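## Task

Act as the authorized worker named on the attached work order, standing at that order's power panel. Using pages 1 to 4 (the order, the procedure, the panel schedule and the panel data), turn OFF the breaker of each circuit on this panel that supplies the order's equipment. There is no pen available. Flipping any breaker outside that set fails the task, even if it is flipped back. Any padlock from the shelf must finish open and resting on the shelf, not hung on or stacked onto another padlock. The work area is the aisle in front of the panel, from the top of the shelf below the breakers upward. At the end, release everything and move the arm away.

## Robot and tools

Robot: a single arm with seven revolute joints and a two-finger gripper. Joint order everywhere, in commands and in results: waist, shoulder, upper arm roll, elbow, forearm roll, wrist pitch, wrist roll. The gripper opening comes eighth. Wrist pitch is sign-flipped against the URDF. Its stated range of -1.693 to 3.142 therefore reads -3.142 to 1.693 in your numbers. Other ranges in rad: waist, upper arm roll, forearm roll and wrist roll -6.283 to 6.283; shoulder -2.059 to 2.094; elbow -0.192 to 3.927. Ends can be off by about 0.010 rad.

Frame: the scene frame has its origin on the table top under the arm base. +z is up, and +y is to the left when facing along +x. The base may be tilted. end_effector_position is in metres, at the point between the closed finger pads, roughly 2 cm behind the fingertips. end_effector_quat_wxyz gives orientation. The fingers point along the gripper's +z axis and close along its y axis. The reported hand position gets less accurate far from the base.

execute_actions(actions): a list of actions run one after another. Each action is a table of 0 to 15 rows. Each row is one 1/30 s control step and holds 8 numbers in [-1, 1]. The first seven are joint offsets, scaled so that 1.0 = 2.036 rad. They are measured from the joint angles at the start of that action, not from the previous row. The eighth is the absolute gripper opening: +1 fully open, -1 closed. If a table has fewer than 15 rows, its last row is held until the action's 15 steps (0.5 s) are done. An empty list just returns the current state and images. An action is refused if it would push a joint more than 0.010 rad beyond its range. A malformed action, or a first action that fails this check, cancels the whole call.

move(target, speed, blocking): target is one 8-number row. Its seven joint offsets are counted from the Joint positions in the latest result that lists them; the eighth is the absolute opening, sent at once. speed is the top speed in rad/s of the joint with the farthest to go: 0.01 to 2, default 0.5. The path lasts 0.5 to 10 s, and all joints finish together, so the hand travels on a curve. The path does not avoid obstacles. Faster motion, or aiming further past a contact, hits or presses harder. blocking=false returns after 0.5 s while the arm keeps moving. Until the move's end is reported, use wait or stop before sending new motion. The extra 'move:' line reports the outcome (done, off_target, moving, held, fault), limits=held or none, and the joint furthest from its target.

wait(seconds): 0 to 10. The arm holds its last command, and any running move continues. stop(): brakes a running move; braking needs space. zoom_image(camera, region): camera is cam_head_left, cam_head_right or cam_wrist, each 672x504. region is [x0, y0, x1, y1] in pixels from the top-left corner, at most 504 by 504. show_instructions(): shows the scene's reference pages (the work order pages). finished_scene(scene): ends scene 1 or 2 for good and reports success.

Results: the state line gives the hand pose and its velocities (m/s, rad/s). Joint positions and Joint velocities are in rad and rad/s, followed by the finger-pad gap in m (0.084 when fully open). Joint targets shows what the joints are being driven toward now. grip_measured is the opening on the command scale; to keep a grip, command a value below it. Joint torques are raw drive outputs with offsets and noise, not contact forces. 'joint sent to its limit' means a joint was stopped at its end. 'joint command not followed' means the clearance check changed targets. MOTOR HOT appears at 65 °C; OVER-TEMPERATURE FAULT at 80 °C brakes the arm.

Motion limits: joint targets move at up to 3.14 rad/s. Each step keeps targets within 0.623 rad of the measured angle and within 70 mm of hand travel, so large changes span several actions. If contact torque reaches a joint's limit (N m: waist 44.5, shoulder 44.5, upper arm roll 26.7, elbow 26.7, forearm roll 26.7, wrist pitch 17.8, wrist roll 17.8), the arm backs off, pauses for 10 s and drops the rest of the call.

Avoid: knocking anything off the shelf or out of the aisle work area, which ends the scene. Also avoid slamming, hard pushes on the panel, dropping items, and touching any breaker not on the list. Flip breaker handles with gentle, slow contact. When done, open the gripper and move back.

Each tool is called after ">>>" as name([rows], argument=value, ...), one row to a line, values as JSON.

Reference images:

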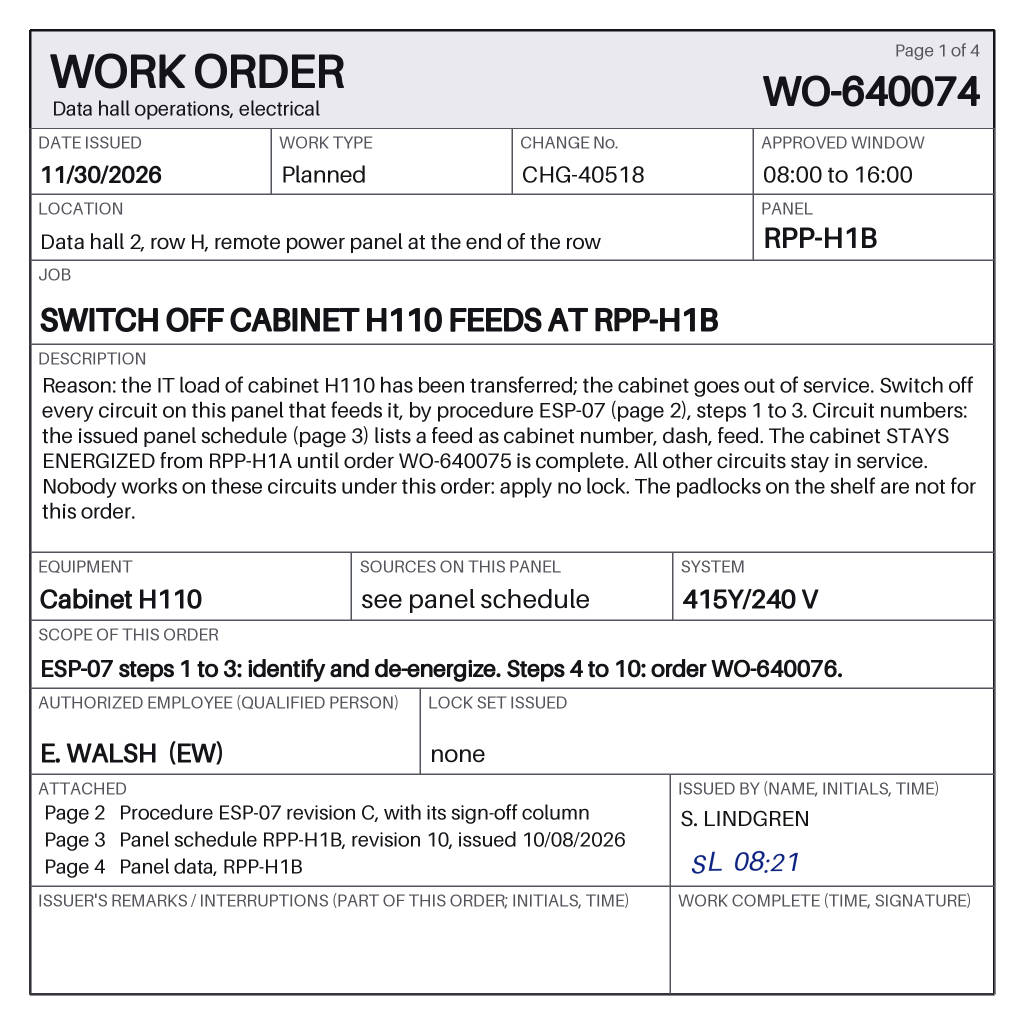

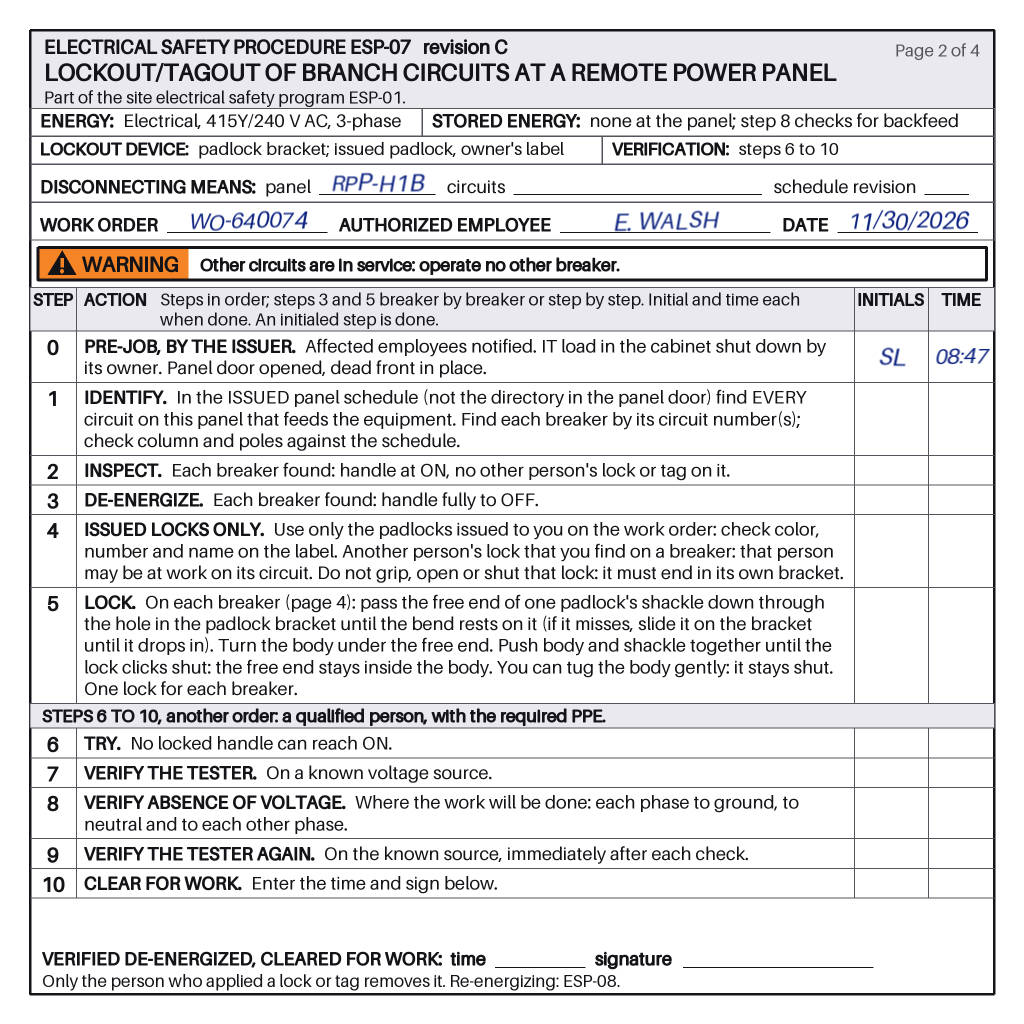

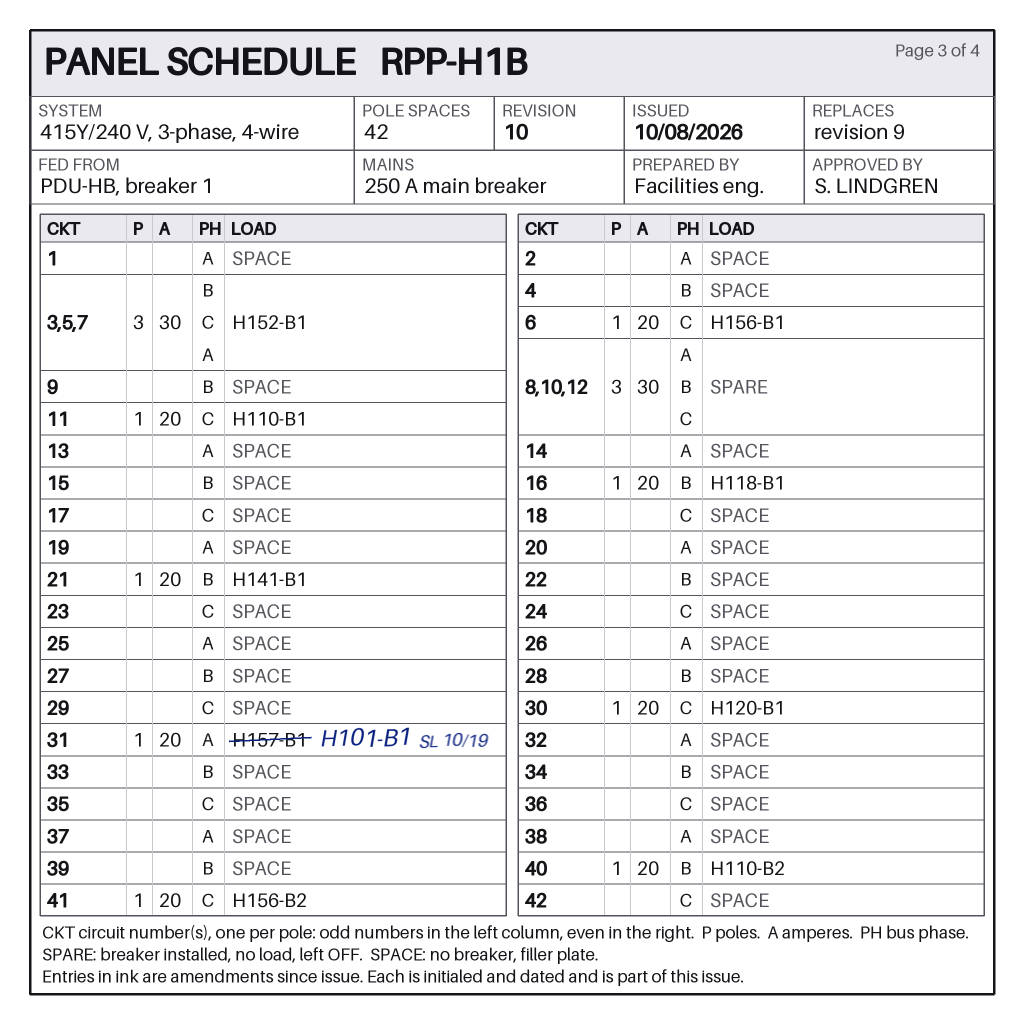

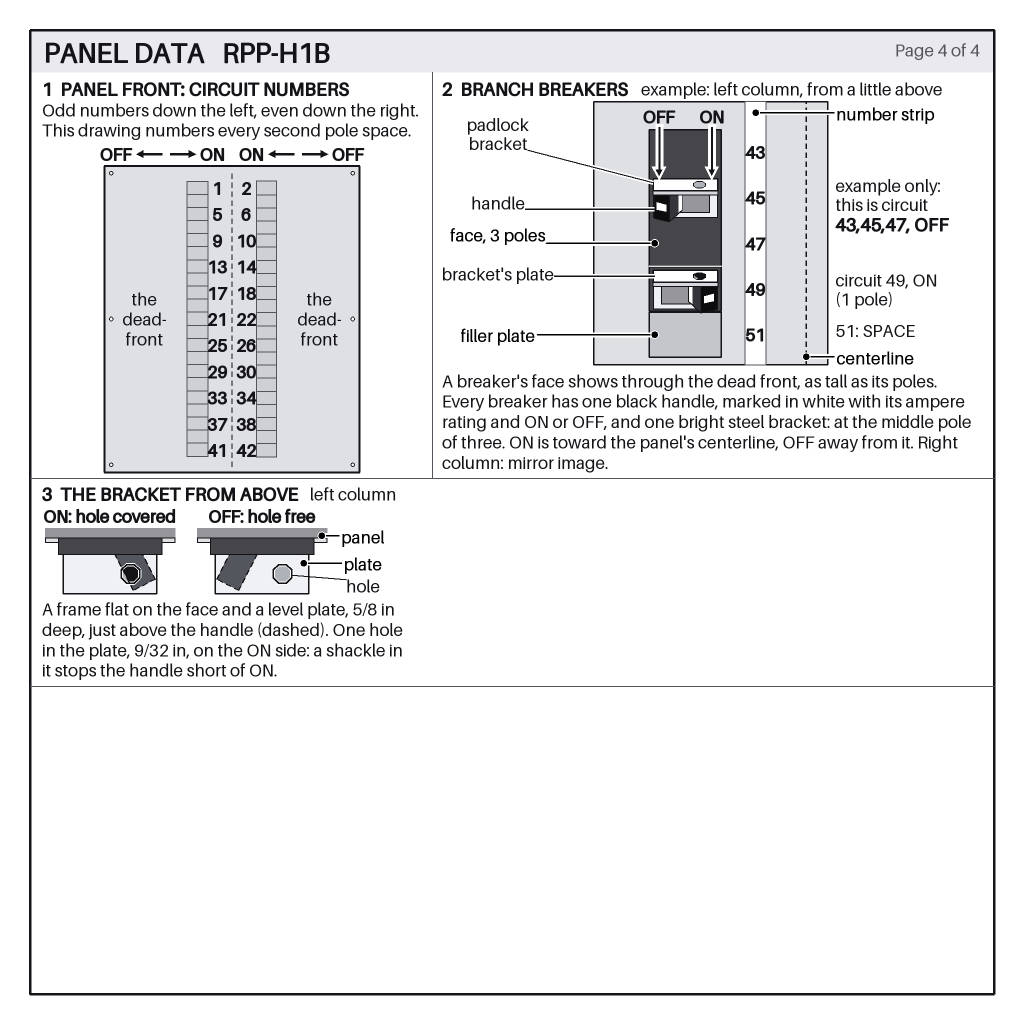

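## Session

>>> execute_actions(actions=[])

Scene clock: 0.00 s.
end_effector_position=(+0.4229, -0.0343, +0.3313) grip_measured=+1.00 end_effector_quat_wxyz=(+0.104, +0.988, -0.097, -0.065) end_effector_velocity=(+0.000, -0.000, -0.000) end_effector_angular_velocity=(-0.000, +0.000, -0.000)
Joint names: [waist, shoulder, upper arm roll, elbow, forearm roll, wrist pitch, wrist roll]
Joint positions: [-0.003 -0.249 -0.003  0.917 -0.003 -1.172  0.     0.084]
Joint velocities: [-0.  0. -0.  0.  0.  0. -0.  0.]
Joint torques (N m, as the arm reports them, + toward a larger Joint positions number): no reading
Joint targets: [-0.003 -0.249 -0.003 0.917 -0.003 -1.172 0.000]

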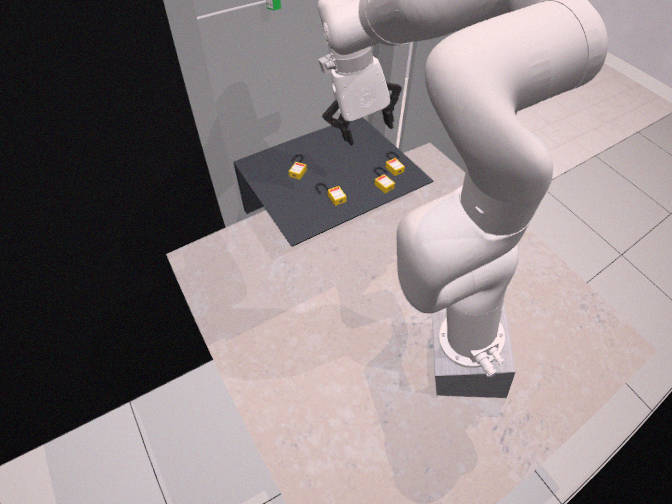

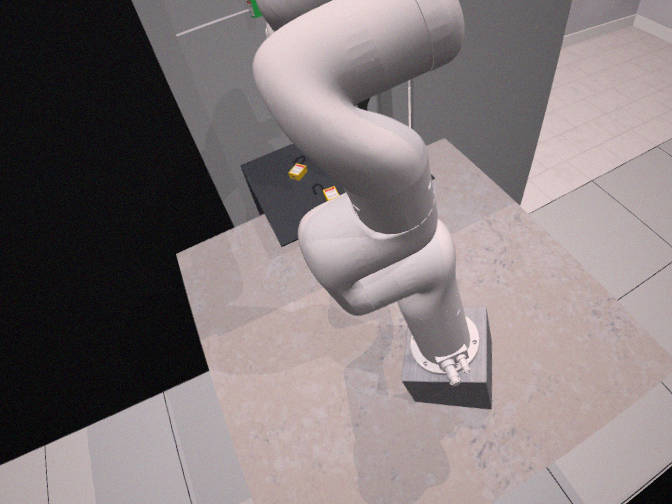

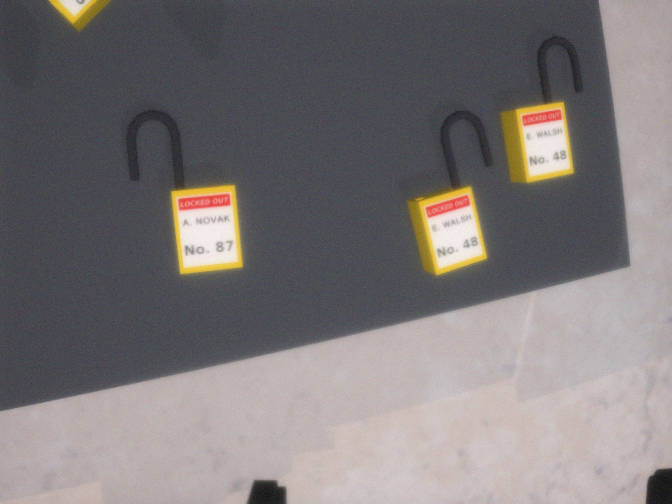

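>>> move(target=[0.08,-0.32,0,-0.254,0,0.772,0,-1], speed=0.8)

Scene clock: 3.53 s.
end_effector_position=(+0.4717, +0.0936, +0.6414) grip_measured=-1.00 end_effector_quat_wxyz=(+0.076, +0.708, +0.063, +0.699) end_effector_velocity=(-0.001, +0.001, +0.001) end_effector_angular_velocity=(+0.000, -0.004, +0.002)
Joint names: [waist, shoulder, upper arm roll, elbow, forearm roll, wrist pitch, wrist roll]
Joint positions: [ 0.159 -0.9   -0.003  0.4   -0.003  0.399  0.     0.   ]
Joint velocities: [ 0.001 -0.002 -0.    -0.    -0.     0.002 -0.     0.   ]
Joint torques (N m, as the arm reports them, + toward a larger Joint positions number): [ 0.52 -5.31 -2.45 13.96  0.93  2.7   0.26]
Joint targets: [0.160 -0.901 -0.003 0.400 -0.003 0.400 0.000]
move: done; limits=none; farthest joint: the waist, 0.000 radians from its target (0.163 radians at the start)

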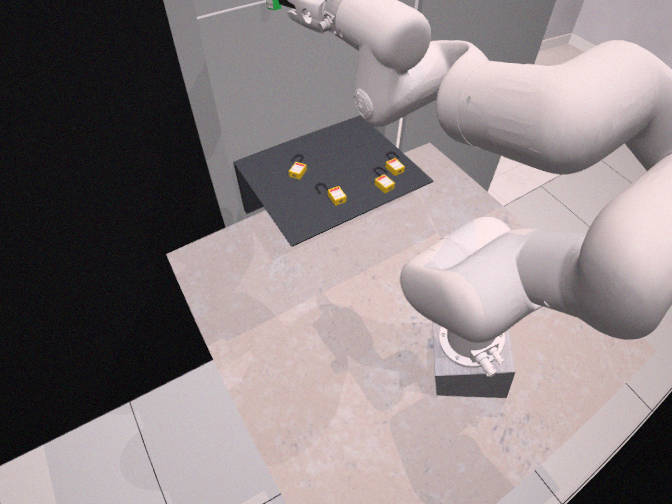

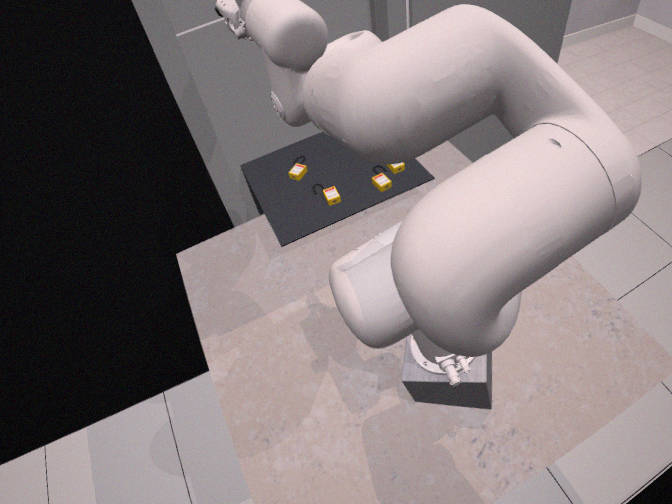

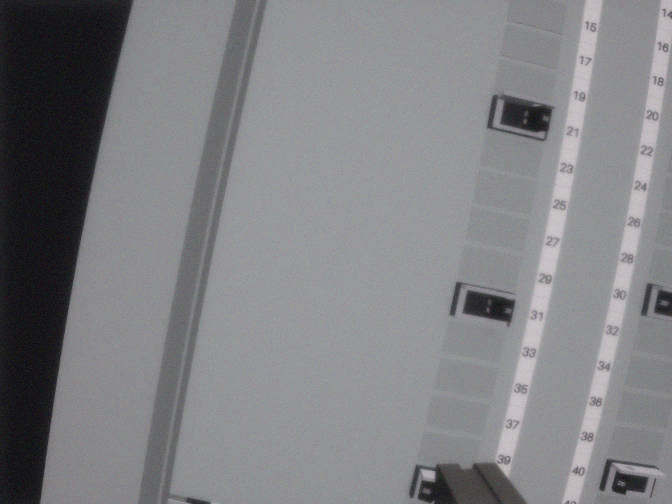

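>>> move(target=[-0.098,0.3865,0,0.164,0,0.223,0.105,-1], speed=0.6)

Scene clock: 6.43 s.
end_effector_position=(+0.6188, -0.0382, +0.5663) grip_measured=-1.00 end_effector_quat_wxyz=(+0.079, +0.692, -0.070, +0.714) end_effector_velocity=(+0.000, -0.001, -0.001) end_effector_angular_velocity=(+0.000, +0.000, -0.001)
Joint names: [waist, shoulder, upper arm roll, elbow, forearm roll, wrist pitch, wrist roll]
Joint positions: [-0.04  -0.114 -0.003  0.734 -0.003  0.853  0.214  0.   ]
Joint velocities: [-0.001  0.004 -0.     0.001 -0.     0.003  0.001  0.   ]
Joint torques (N m, as the arm reports them, + toward a larger Joint positions number): [ -3.33 -24.22  -3.89  12.24   1.05   2.59   0.2 ]
Joint targets: [-0.040 -0.113 -0.003 0.734 -0.003 0.853 0.214]
move: done; limits=none; farthest joint: the waist, 0.001 radians from its target (0.200 radians at the start)

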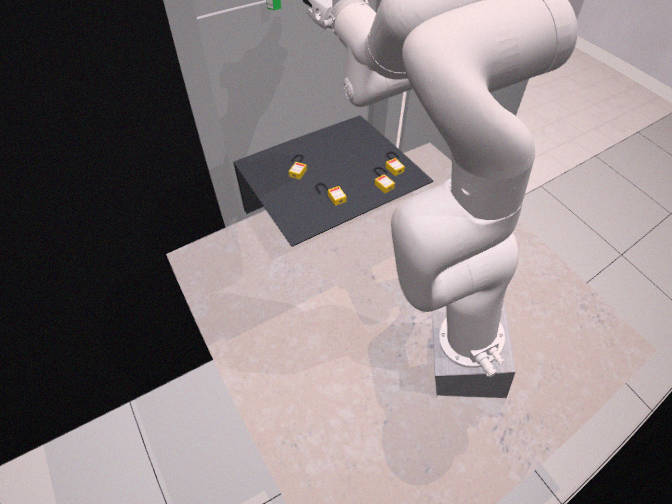

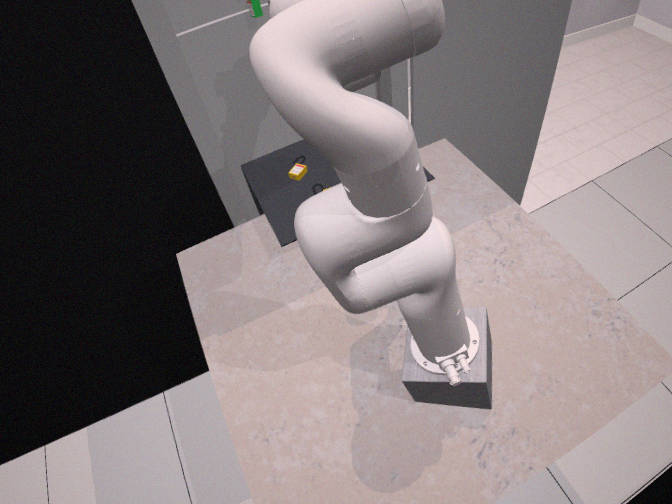

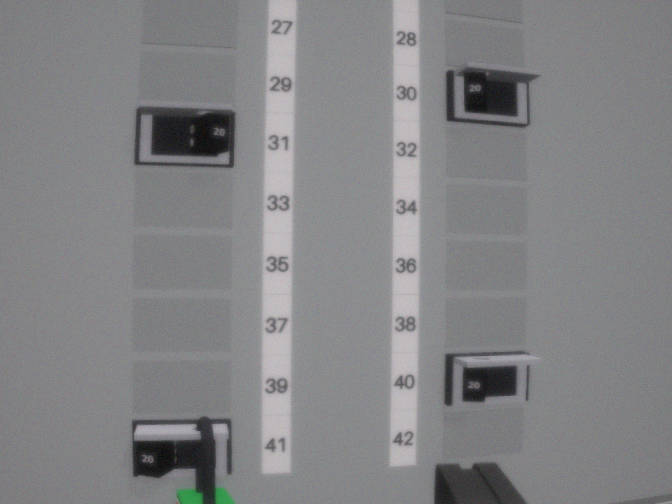

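>>> move(target=[0,0.1007,0,0.1306,0,-0.030,0,-1], speed=0.3)

Scene clock: 8.17 s.
end_effector_position=(+0.6874, -0.0531, +0.5686) grip_measured=-1.00 end_effector_quat_wxyz=(+0.080, +0.692, -0.070, +0.714) end_effector_velocity=(+0.001, +0.000, -0.000) end_effector_angular_velocity=(+0.000, +0.001, +0.001)
Joint names: [waist, shoulder, upper arm roll, elbow, forearm roll, wrist pitch, wrist roll]
Joint positions: [-0.04   0.091 -0.003  0.999 -0.003  0.792  0.214  0.   ]
Joint velocities: [ 0.001  0.002  0.     0.002  0.    -0.001 -0.     0.   ]
Joint torques (N m, as the arm reports them, + toward a larger Joint positions number): [ -4.87 -30.77  -4.11  12.58   1.03   2.56   0.14]
Joint targets: [-0.040 0.091 -0.003 0.999 -0.003 0.792 0.214]
move: done; limits=none; farthest joint: the elbow, 0.001 radians from its target (0.266 radians at the start)

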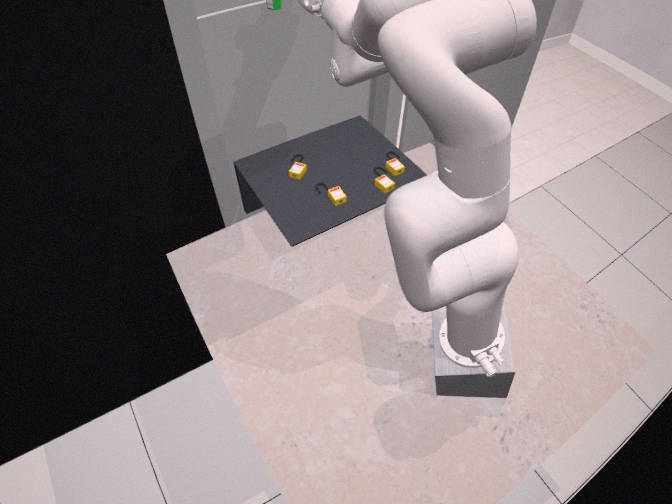

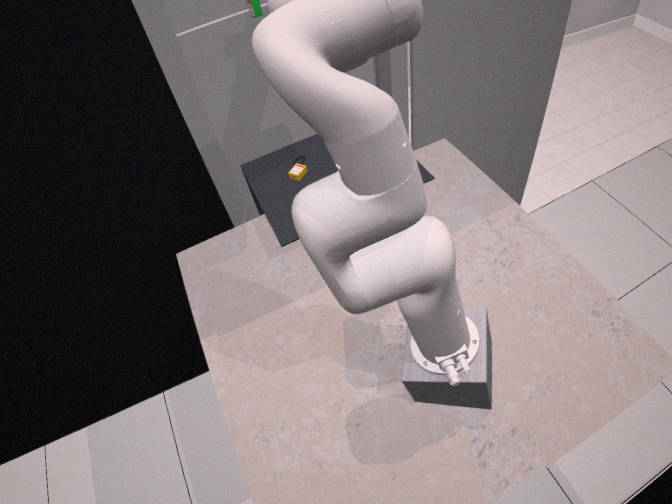

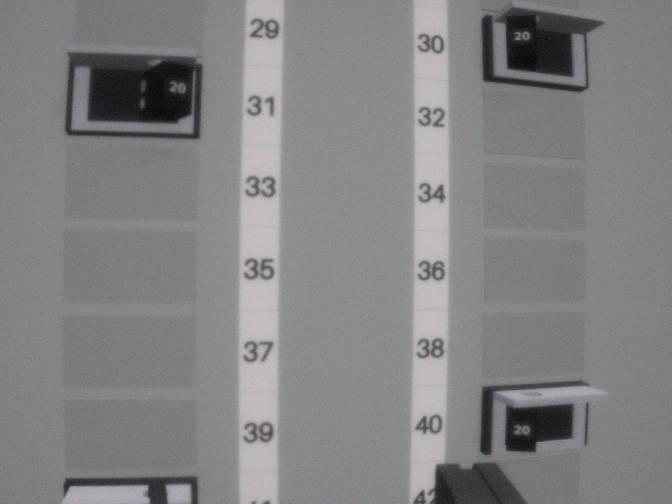

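>>> move(target=[0,0.0427,0,0.0609,0,-0.0182,0,-1], speed=0.15)

Scene clock: 9.67 s.
end_effector_position=(+0.7168, -0.0594, +0.5696) grip_measured=-1.00 end_effector_quat_wxyz=(+0.080, +0.692, -0.070, +0.714) end_effector_velocity=(+0.000, +0.000, +0.001) end_effector_angular_velocity=(-0.000, -0.002, +0.000)
Joint names: [waist, shoulder, upper arm roll, elbow, forearm roll, wrist pitch, wrist roll]
Joint positions: [-0.04   0.177 -0.003  1.123 -0.003  0.755  0.214  0.   ]
Joint velocities: [-0.     0.001  0.     0.003  0.     0.001  0.     0.   ]
Joint torques (N m, as the arm reports them, + toward a larger Joint positions number): [ -5.39 -33.6   -4.06  12.83   1.12   2.53   0.17]
Joint targets: [-0.040 0.178 -0.003 1.123 -0.003 0.755 0.214]
move: done; limits=none; farthest joint: the shoulder, 0.001 radians from its target (0.087 radians at the start)

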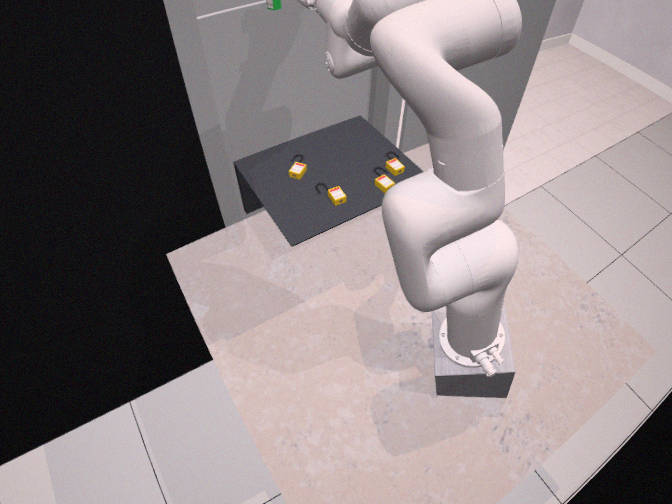

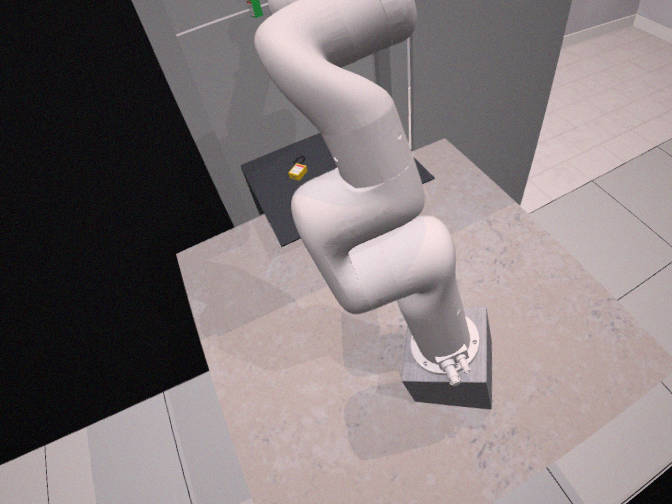

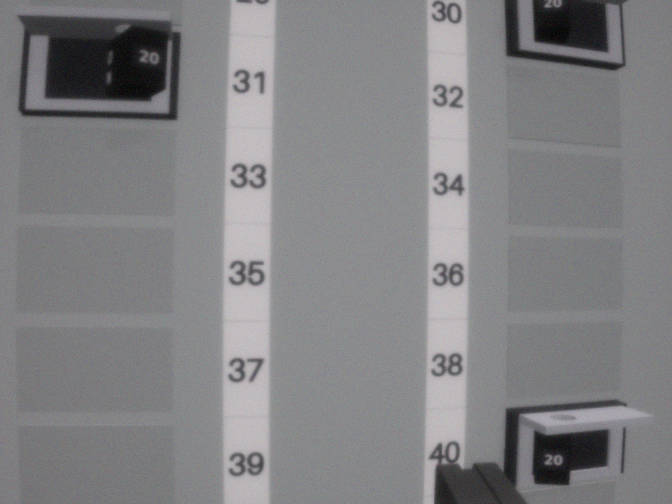

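>>> move(target=[0,0.0222,0,0.0305,0,-0.0083,0,-1], speed=0.07)

Scene clock: 11.03 s.
end_effector_position=(+0.7311, -0.0628, +0.5688) grip_measured=-1.00 end_effector_quat_wxyz=(+0.080, +0.692, -0.070, +0.714) end_effector_velocity=(+0.001, +0.001, -0.000) end_effector_angular_velocity=(+0.000, +0.001, +0.001)
Joint names: [waist, shoulder, upper arm roll, elbow, forearm roll, wrist pitch, wrist roll]
Joint positions: [-0.04   0.222 -0.003  1.185 -0.003  0.738  0.214  0.   ]
Joint velocities: [ 0.002  0.001 -0.     0.002  0.    -0.002 -0.     0.   ]
Joint torques (N m, as the arm reports them, + toward a larger Joint positions number): [ -6.1  -34.78  -4.2   12.96   1.12   2.58   0.22]
Joint targets: [-0.040 0.222 -0.003 1.185 -0.003 0.738 0.214]
move: done; limits=none; farthest joint: the elbow, 0.001 radians from its target (0.062 radians at the start)

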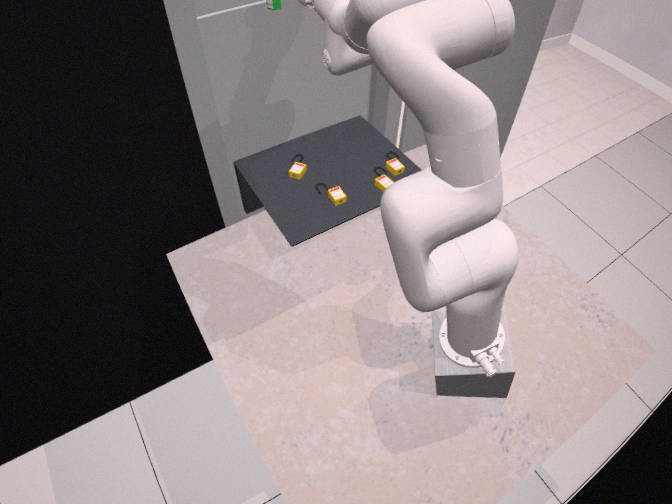

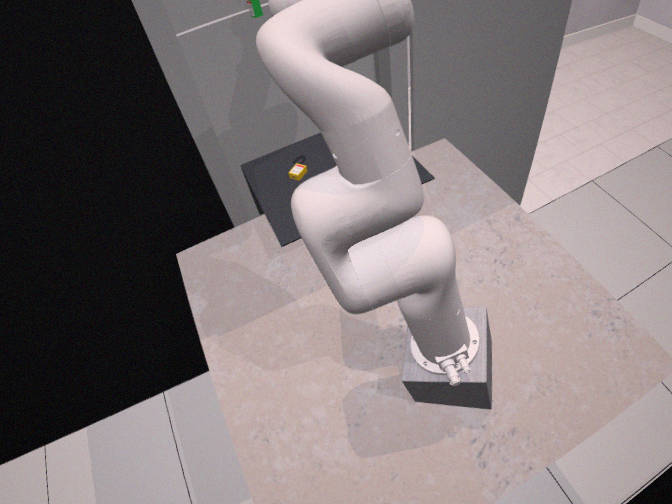

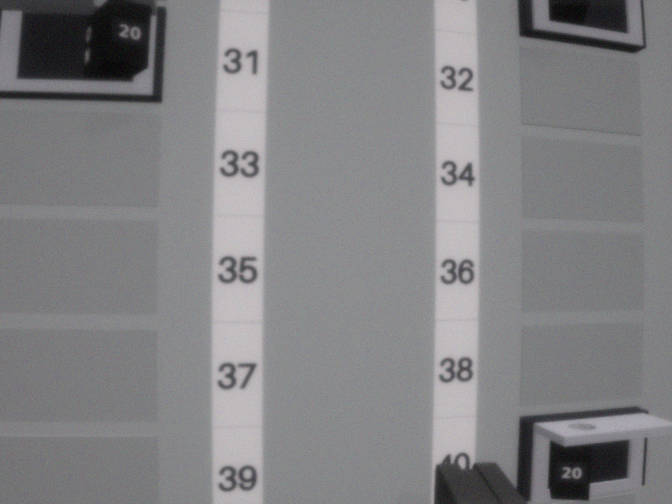

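>>> move(target=[-0.0139,0.0104,0,0.0082,0,0.0022,0,-1], speed=0.03)

Scene clock: 12.47 s.
end_effector_position=(+0.7313, -0.0819, +0.5688) grip_measured=-1.00 end_effector_quat_wxyz=(+0.090, +0.689, -0.078, +0.715) end_effector_velocity=(-0.000, -0.002, +0.000) end_effector_angular_velocity=(-0.001, -0.001, -0.003)
Joint names: [waist, shoulder, upper arm roll, elbow, forearm roll, wrist pitch, wrist roll]
Joint positions: [-0.067  0.243 -0.002  1.201 -0.003  0.743  0.214  0.   ]
Joint velocities: [-0.004  0.002  0.     0.002 -0.     0.001  0.     0.   ]
Joint torques (N m, as the arm reports them, + toward a larger Joint positions number): [ -7.82 -33.68  -5.63  13.17   1.86   1.89   0.23]
Joint targets: [-0.068 0.243 -0.003 1.201 -0.003 0.743 0.214]
move: done; limits=none; farthest joint: the waist, 0.001 radians from its target (0.028 radians at the start)

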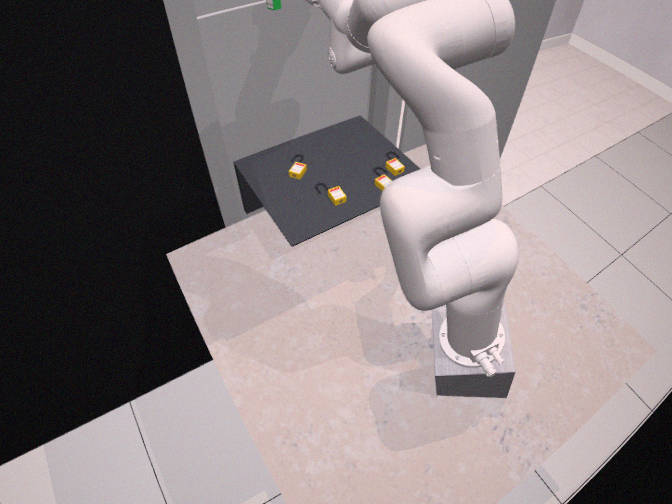

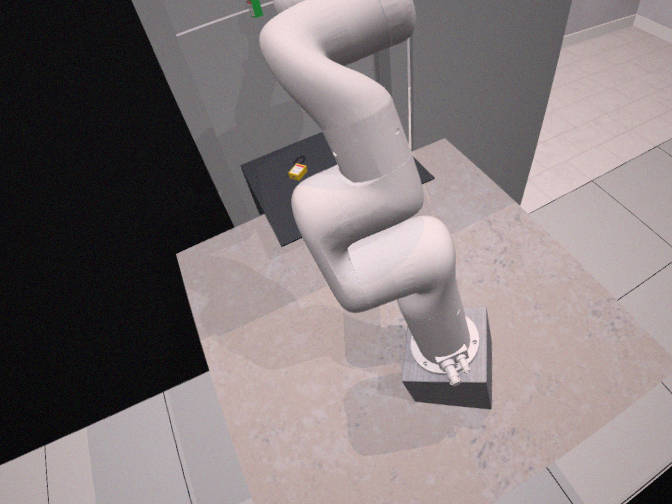

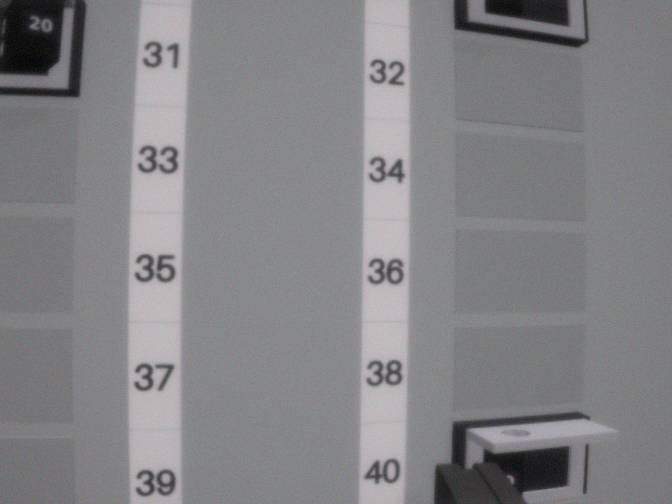

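>>> move(target=[0.0083,-0.0062,0,-0.0049,0,-0.0013,0,-1], speed=0.04)

>>> move(target=[0.0012,0.0137,0,0.0172,0,-0.0035,0,-1], speed=0.06)

>>> move(target=[-0.0097,0.0073,0,0.0057,0,0.0015,0,-1], speed=0.03)

Scene clock: 13.50 s.
end_effector_position=(+0.7313, -0.0700, +0.5688) grip_measured=-1.00 end_effector_quat_wxyz=(+0.084, +0.691, -0.073, +0.715) end_effector_velocity=(-0.000, +0.000, -0.000) end_effector_angular_velocity=(+0.000, +0.000, +0.000)
Joint names: [waist, shoulder, upper arm roll, elbow, forearm roll, wrist pitch, wrist roll]
Joint positions: [-0.051  0.23  -0.002  1.191 -0.003  0.741  0.214  0.   ]
Joint velocities: [ 0.    -0.001 -0.    -0.002 -0.     0.001  0.     0.   ]
Joint torques (N m, as the arm reports them, + toward a larger Joint positions number): [ -5.9  -34.89  -4.4   12.95   1.2    2.71   0.33]
Joint targets: [-0.050 0.230 -0.002 1.191 -0.003 0.741 0.214]
move: done; limits=none; farthest joint: the waist, 0.001 radians from its target (0.017 radians at the start)

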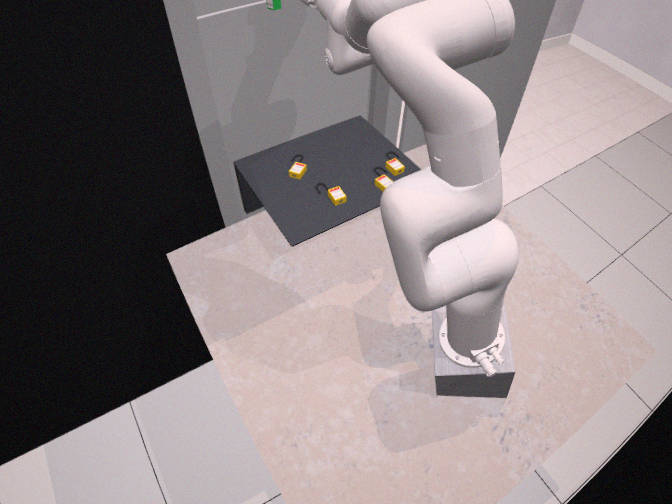

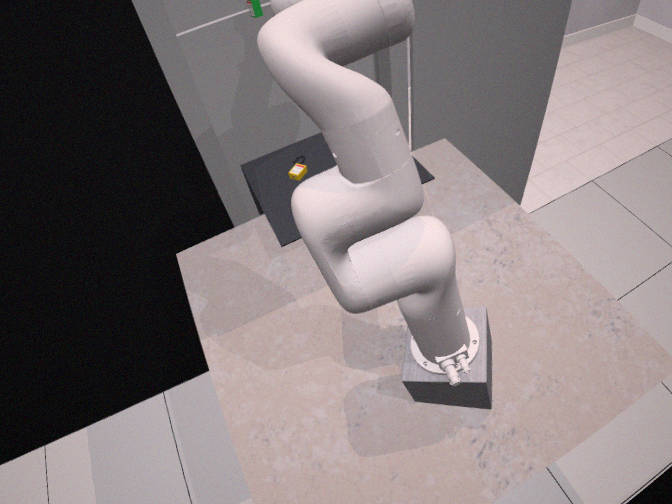

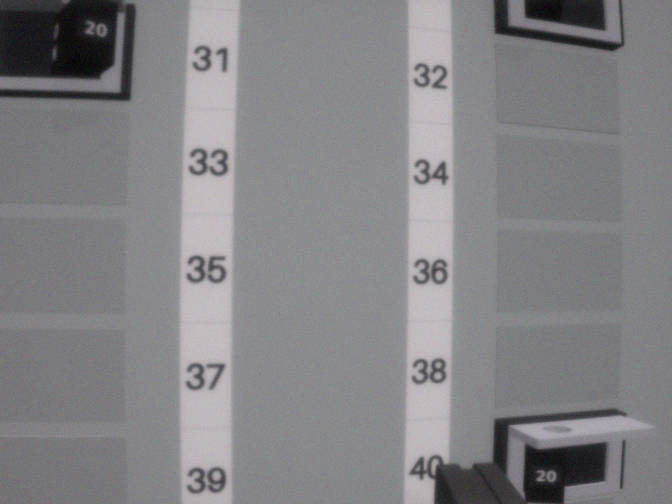

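Scene clock: 14.43 s.
end_effector_position=(+0.7397, -0.0707, +0.5666) grip_measured=-1.00 end_effector_quat_wxyz=(+0.083, +0.691, -0.072, +0.715) end_effector_velocity=(+0.000, -0.002, -0.001) end_effector_angular_velocity=(-0.000, +0.001, -0.002)
Joint names: [waist, shoulder, upper arm roll, elbow, forearm roll, wrist pitch, wrist roll]
Joint positions: [-0.048  0.258 -0.002  1.226 -0.003  0.734  0.214  0.   ]
Joint velocities: [-0.002  0.003  0.     0.002 -0.    -0.    -0.     0.   ]
Joint torques (N m, as the arm reports them, + toward a larger Joint positions number): [ -5.96 -35.66  -4.14  12.9    1.37   2.78   0.27]
Joint targets: [-0.048 0.258 -0.002 1.226 -0.003 0.733 0.214]
move: done; limits=none; farthest joint: the waist, 0.000 radians from its target (0.002 radians at the start)

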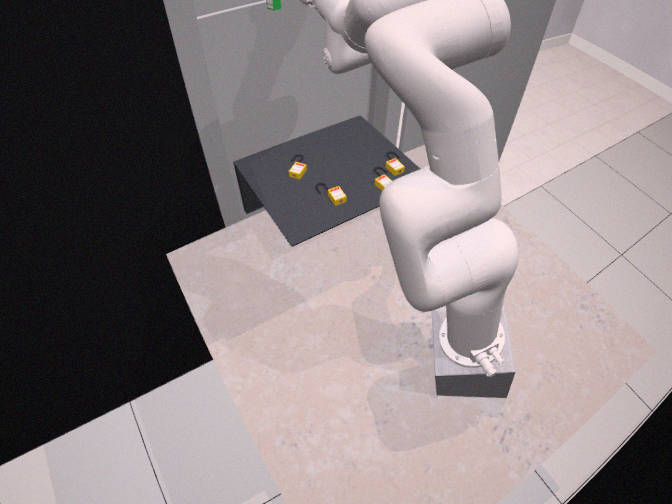

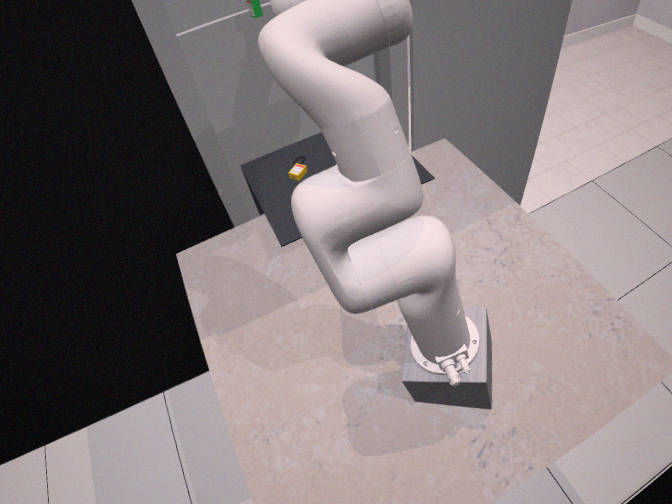

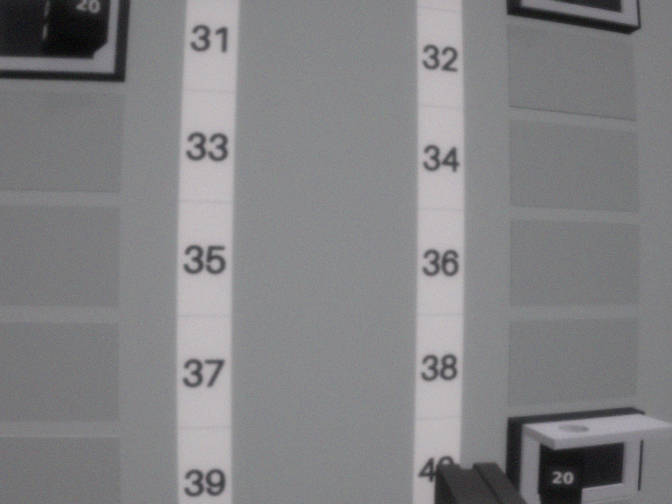

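Scene clock: 15.33 s.
end_effector_position=(+0.7400, -0.0823, +0.5665) grip_measured=-1.00 end_effector_quat_wxyz=(+0.089, +0.689, -0.076, +0.715) end_effector_velocity=(+0.000, -0.001, -0.000) end_effector_angular_velocity=(-0.000, -0.000, -0.001)
Joint names: [waist, shoulder, upper arm roll, elbow, forearm roll, wrist pitch, wrist roll]
Joint positions: [-0.066  0.272 -0.     1.237 -0.004  0.738  0.214  0.   ]
Joint velocities: [-0.001  0.002 -0.     0.002  0.    -0.    -0.     0.   ]
Joint torques (N m, as the arm reports them, + toward a larger Joint positions number): [-12.37 -32.53  -8.32  13.39   3.55   1.07   0.17]
Joint targets: [-0.068 0.273 -0.002 1.237 -0.003 0.737 0.214]
move: done; limits=none; farthest joint: the waist, 0.002 radians from its target (0.019 radians at the start)

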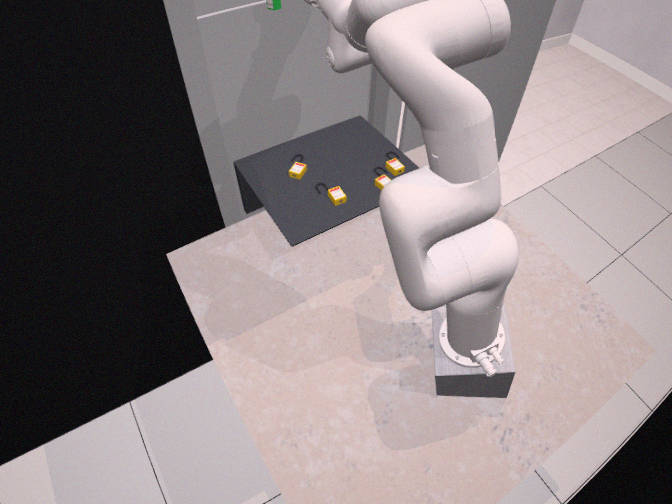

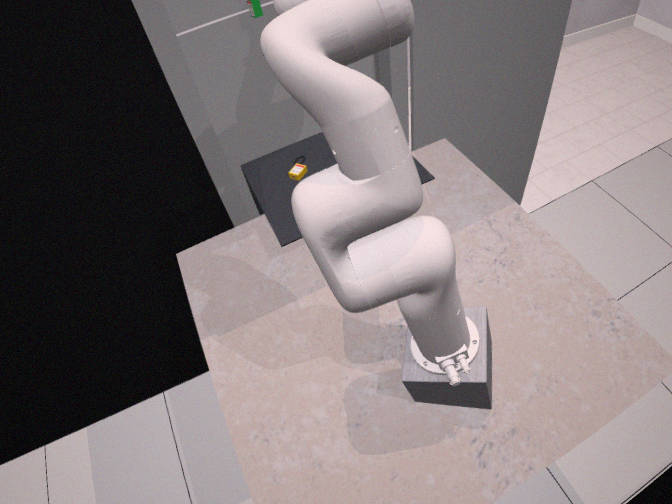

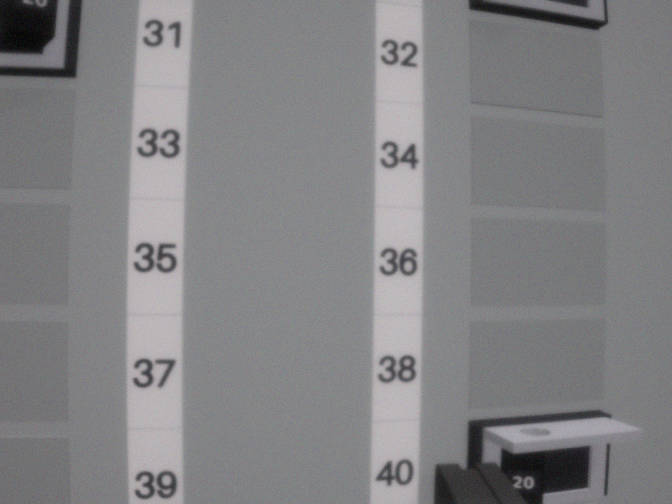

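>>> move(target=[-0.012,0.0065,0,0.0035,0,0.0025,0,-1], speed=0.03)

Scene clock: 16.70 s.
end_effector_position=(+0.7406, -0.0858, +0.5659) grip_measured=-1.00 end_effector_quat_wxyz=(+0.090, +0.685, -0.076, +0.719) end_effector_velocity=(+0.000, -0.001, -0.001) end_effector_angular_velocity=(-0.001, -0.002, -0.000)
Joint names: [waist, shoulder, upper arm roll, elbow, forearm roll, wrist pitch, wrist roll]
Joint positions: [-0.08   0.284  0.01   1.244 -0.008  0.753  0.214  0.   ]
Joint velocities: [-0.001  0.004  0.     0.001 -0.     0.005 -0.     0.   ]
Joint torques (N m, as the arm reports them, + toward a larger Joint positions number): [-33.29 -13.85 -22.08  15.94  12.05  -7.59   0.36]
Joint targets: [-0.091 0.285 -0.000 1.244 -0.004 0.743 0.214]
move: done; limits=none; farthest joint: the waist, 0.010 radians from its target (0.024 radians at the start)

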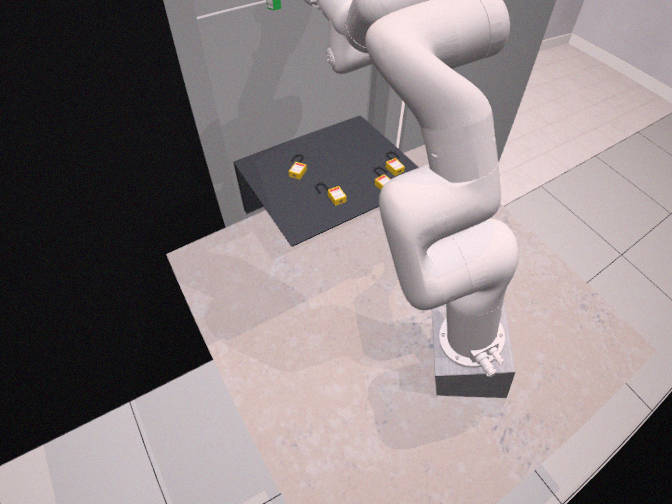

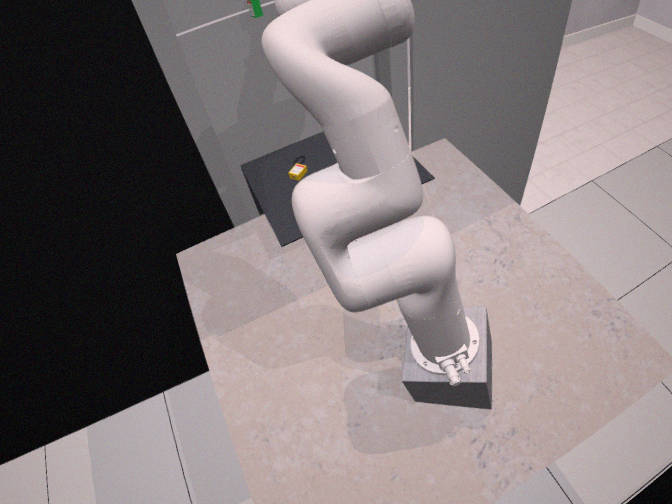

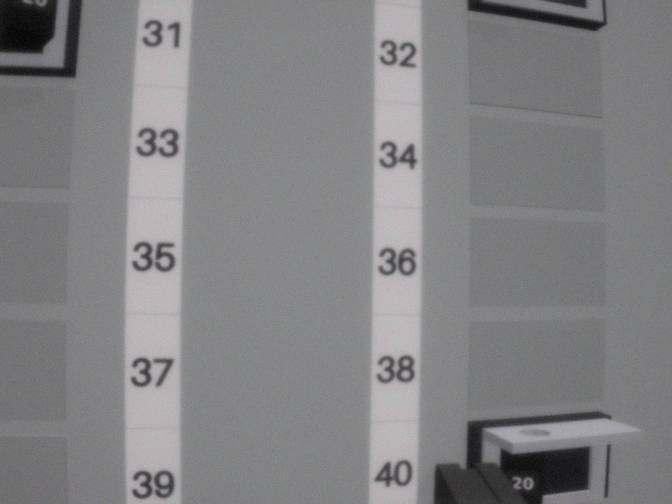

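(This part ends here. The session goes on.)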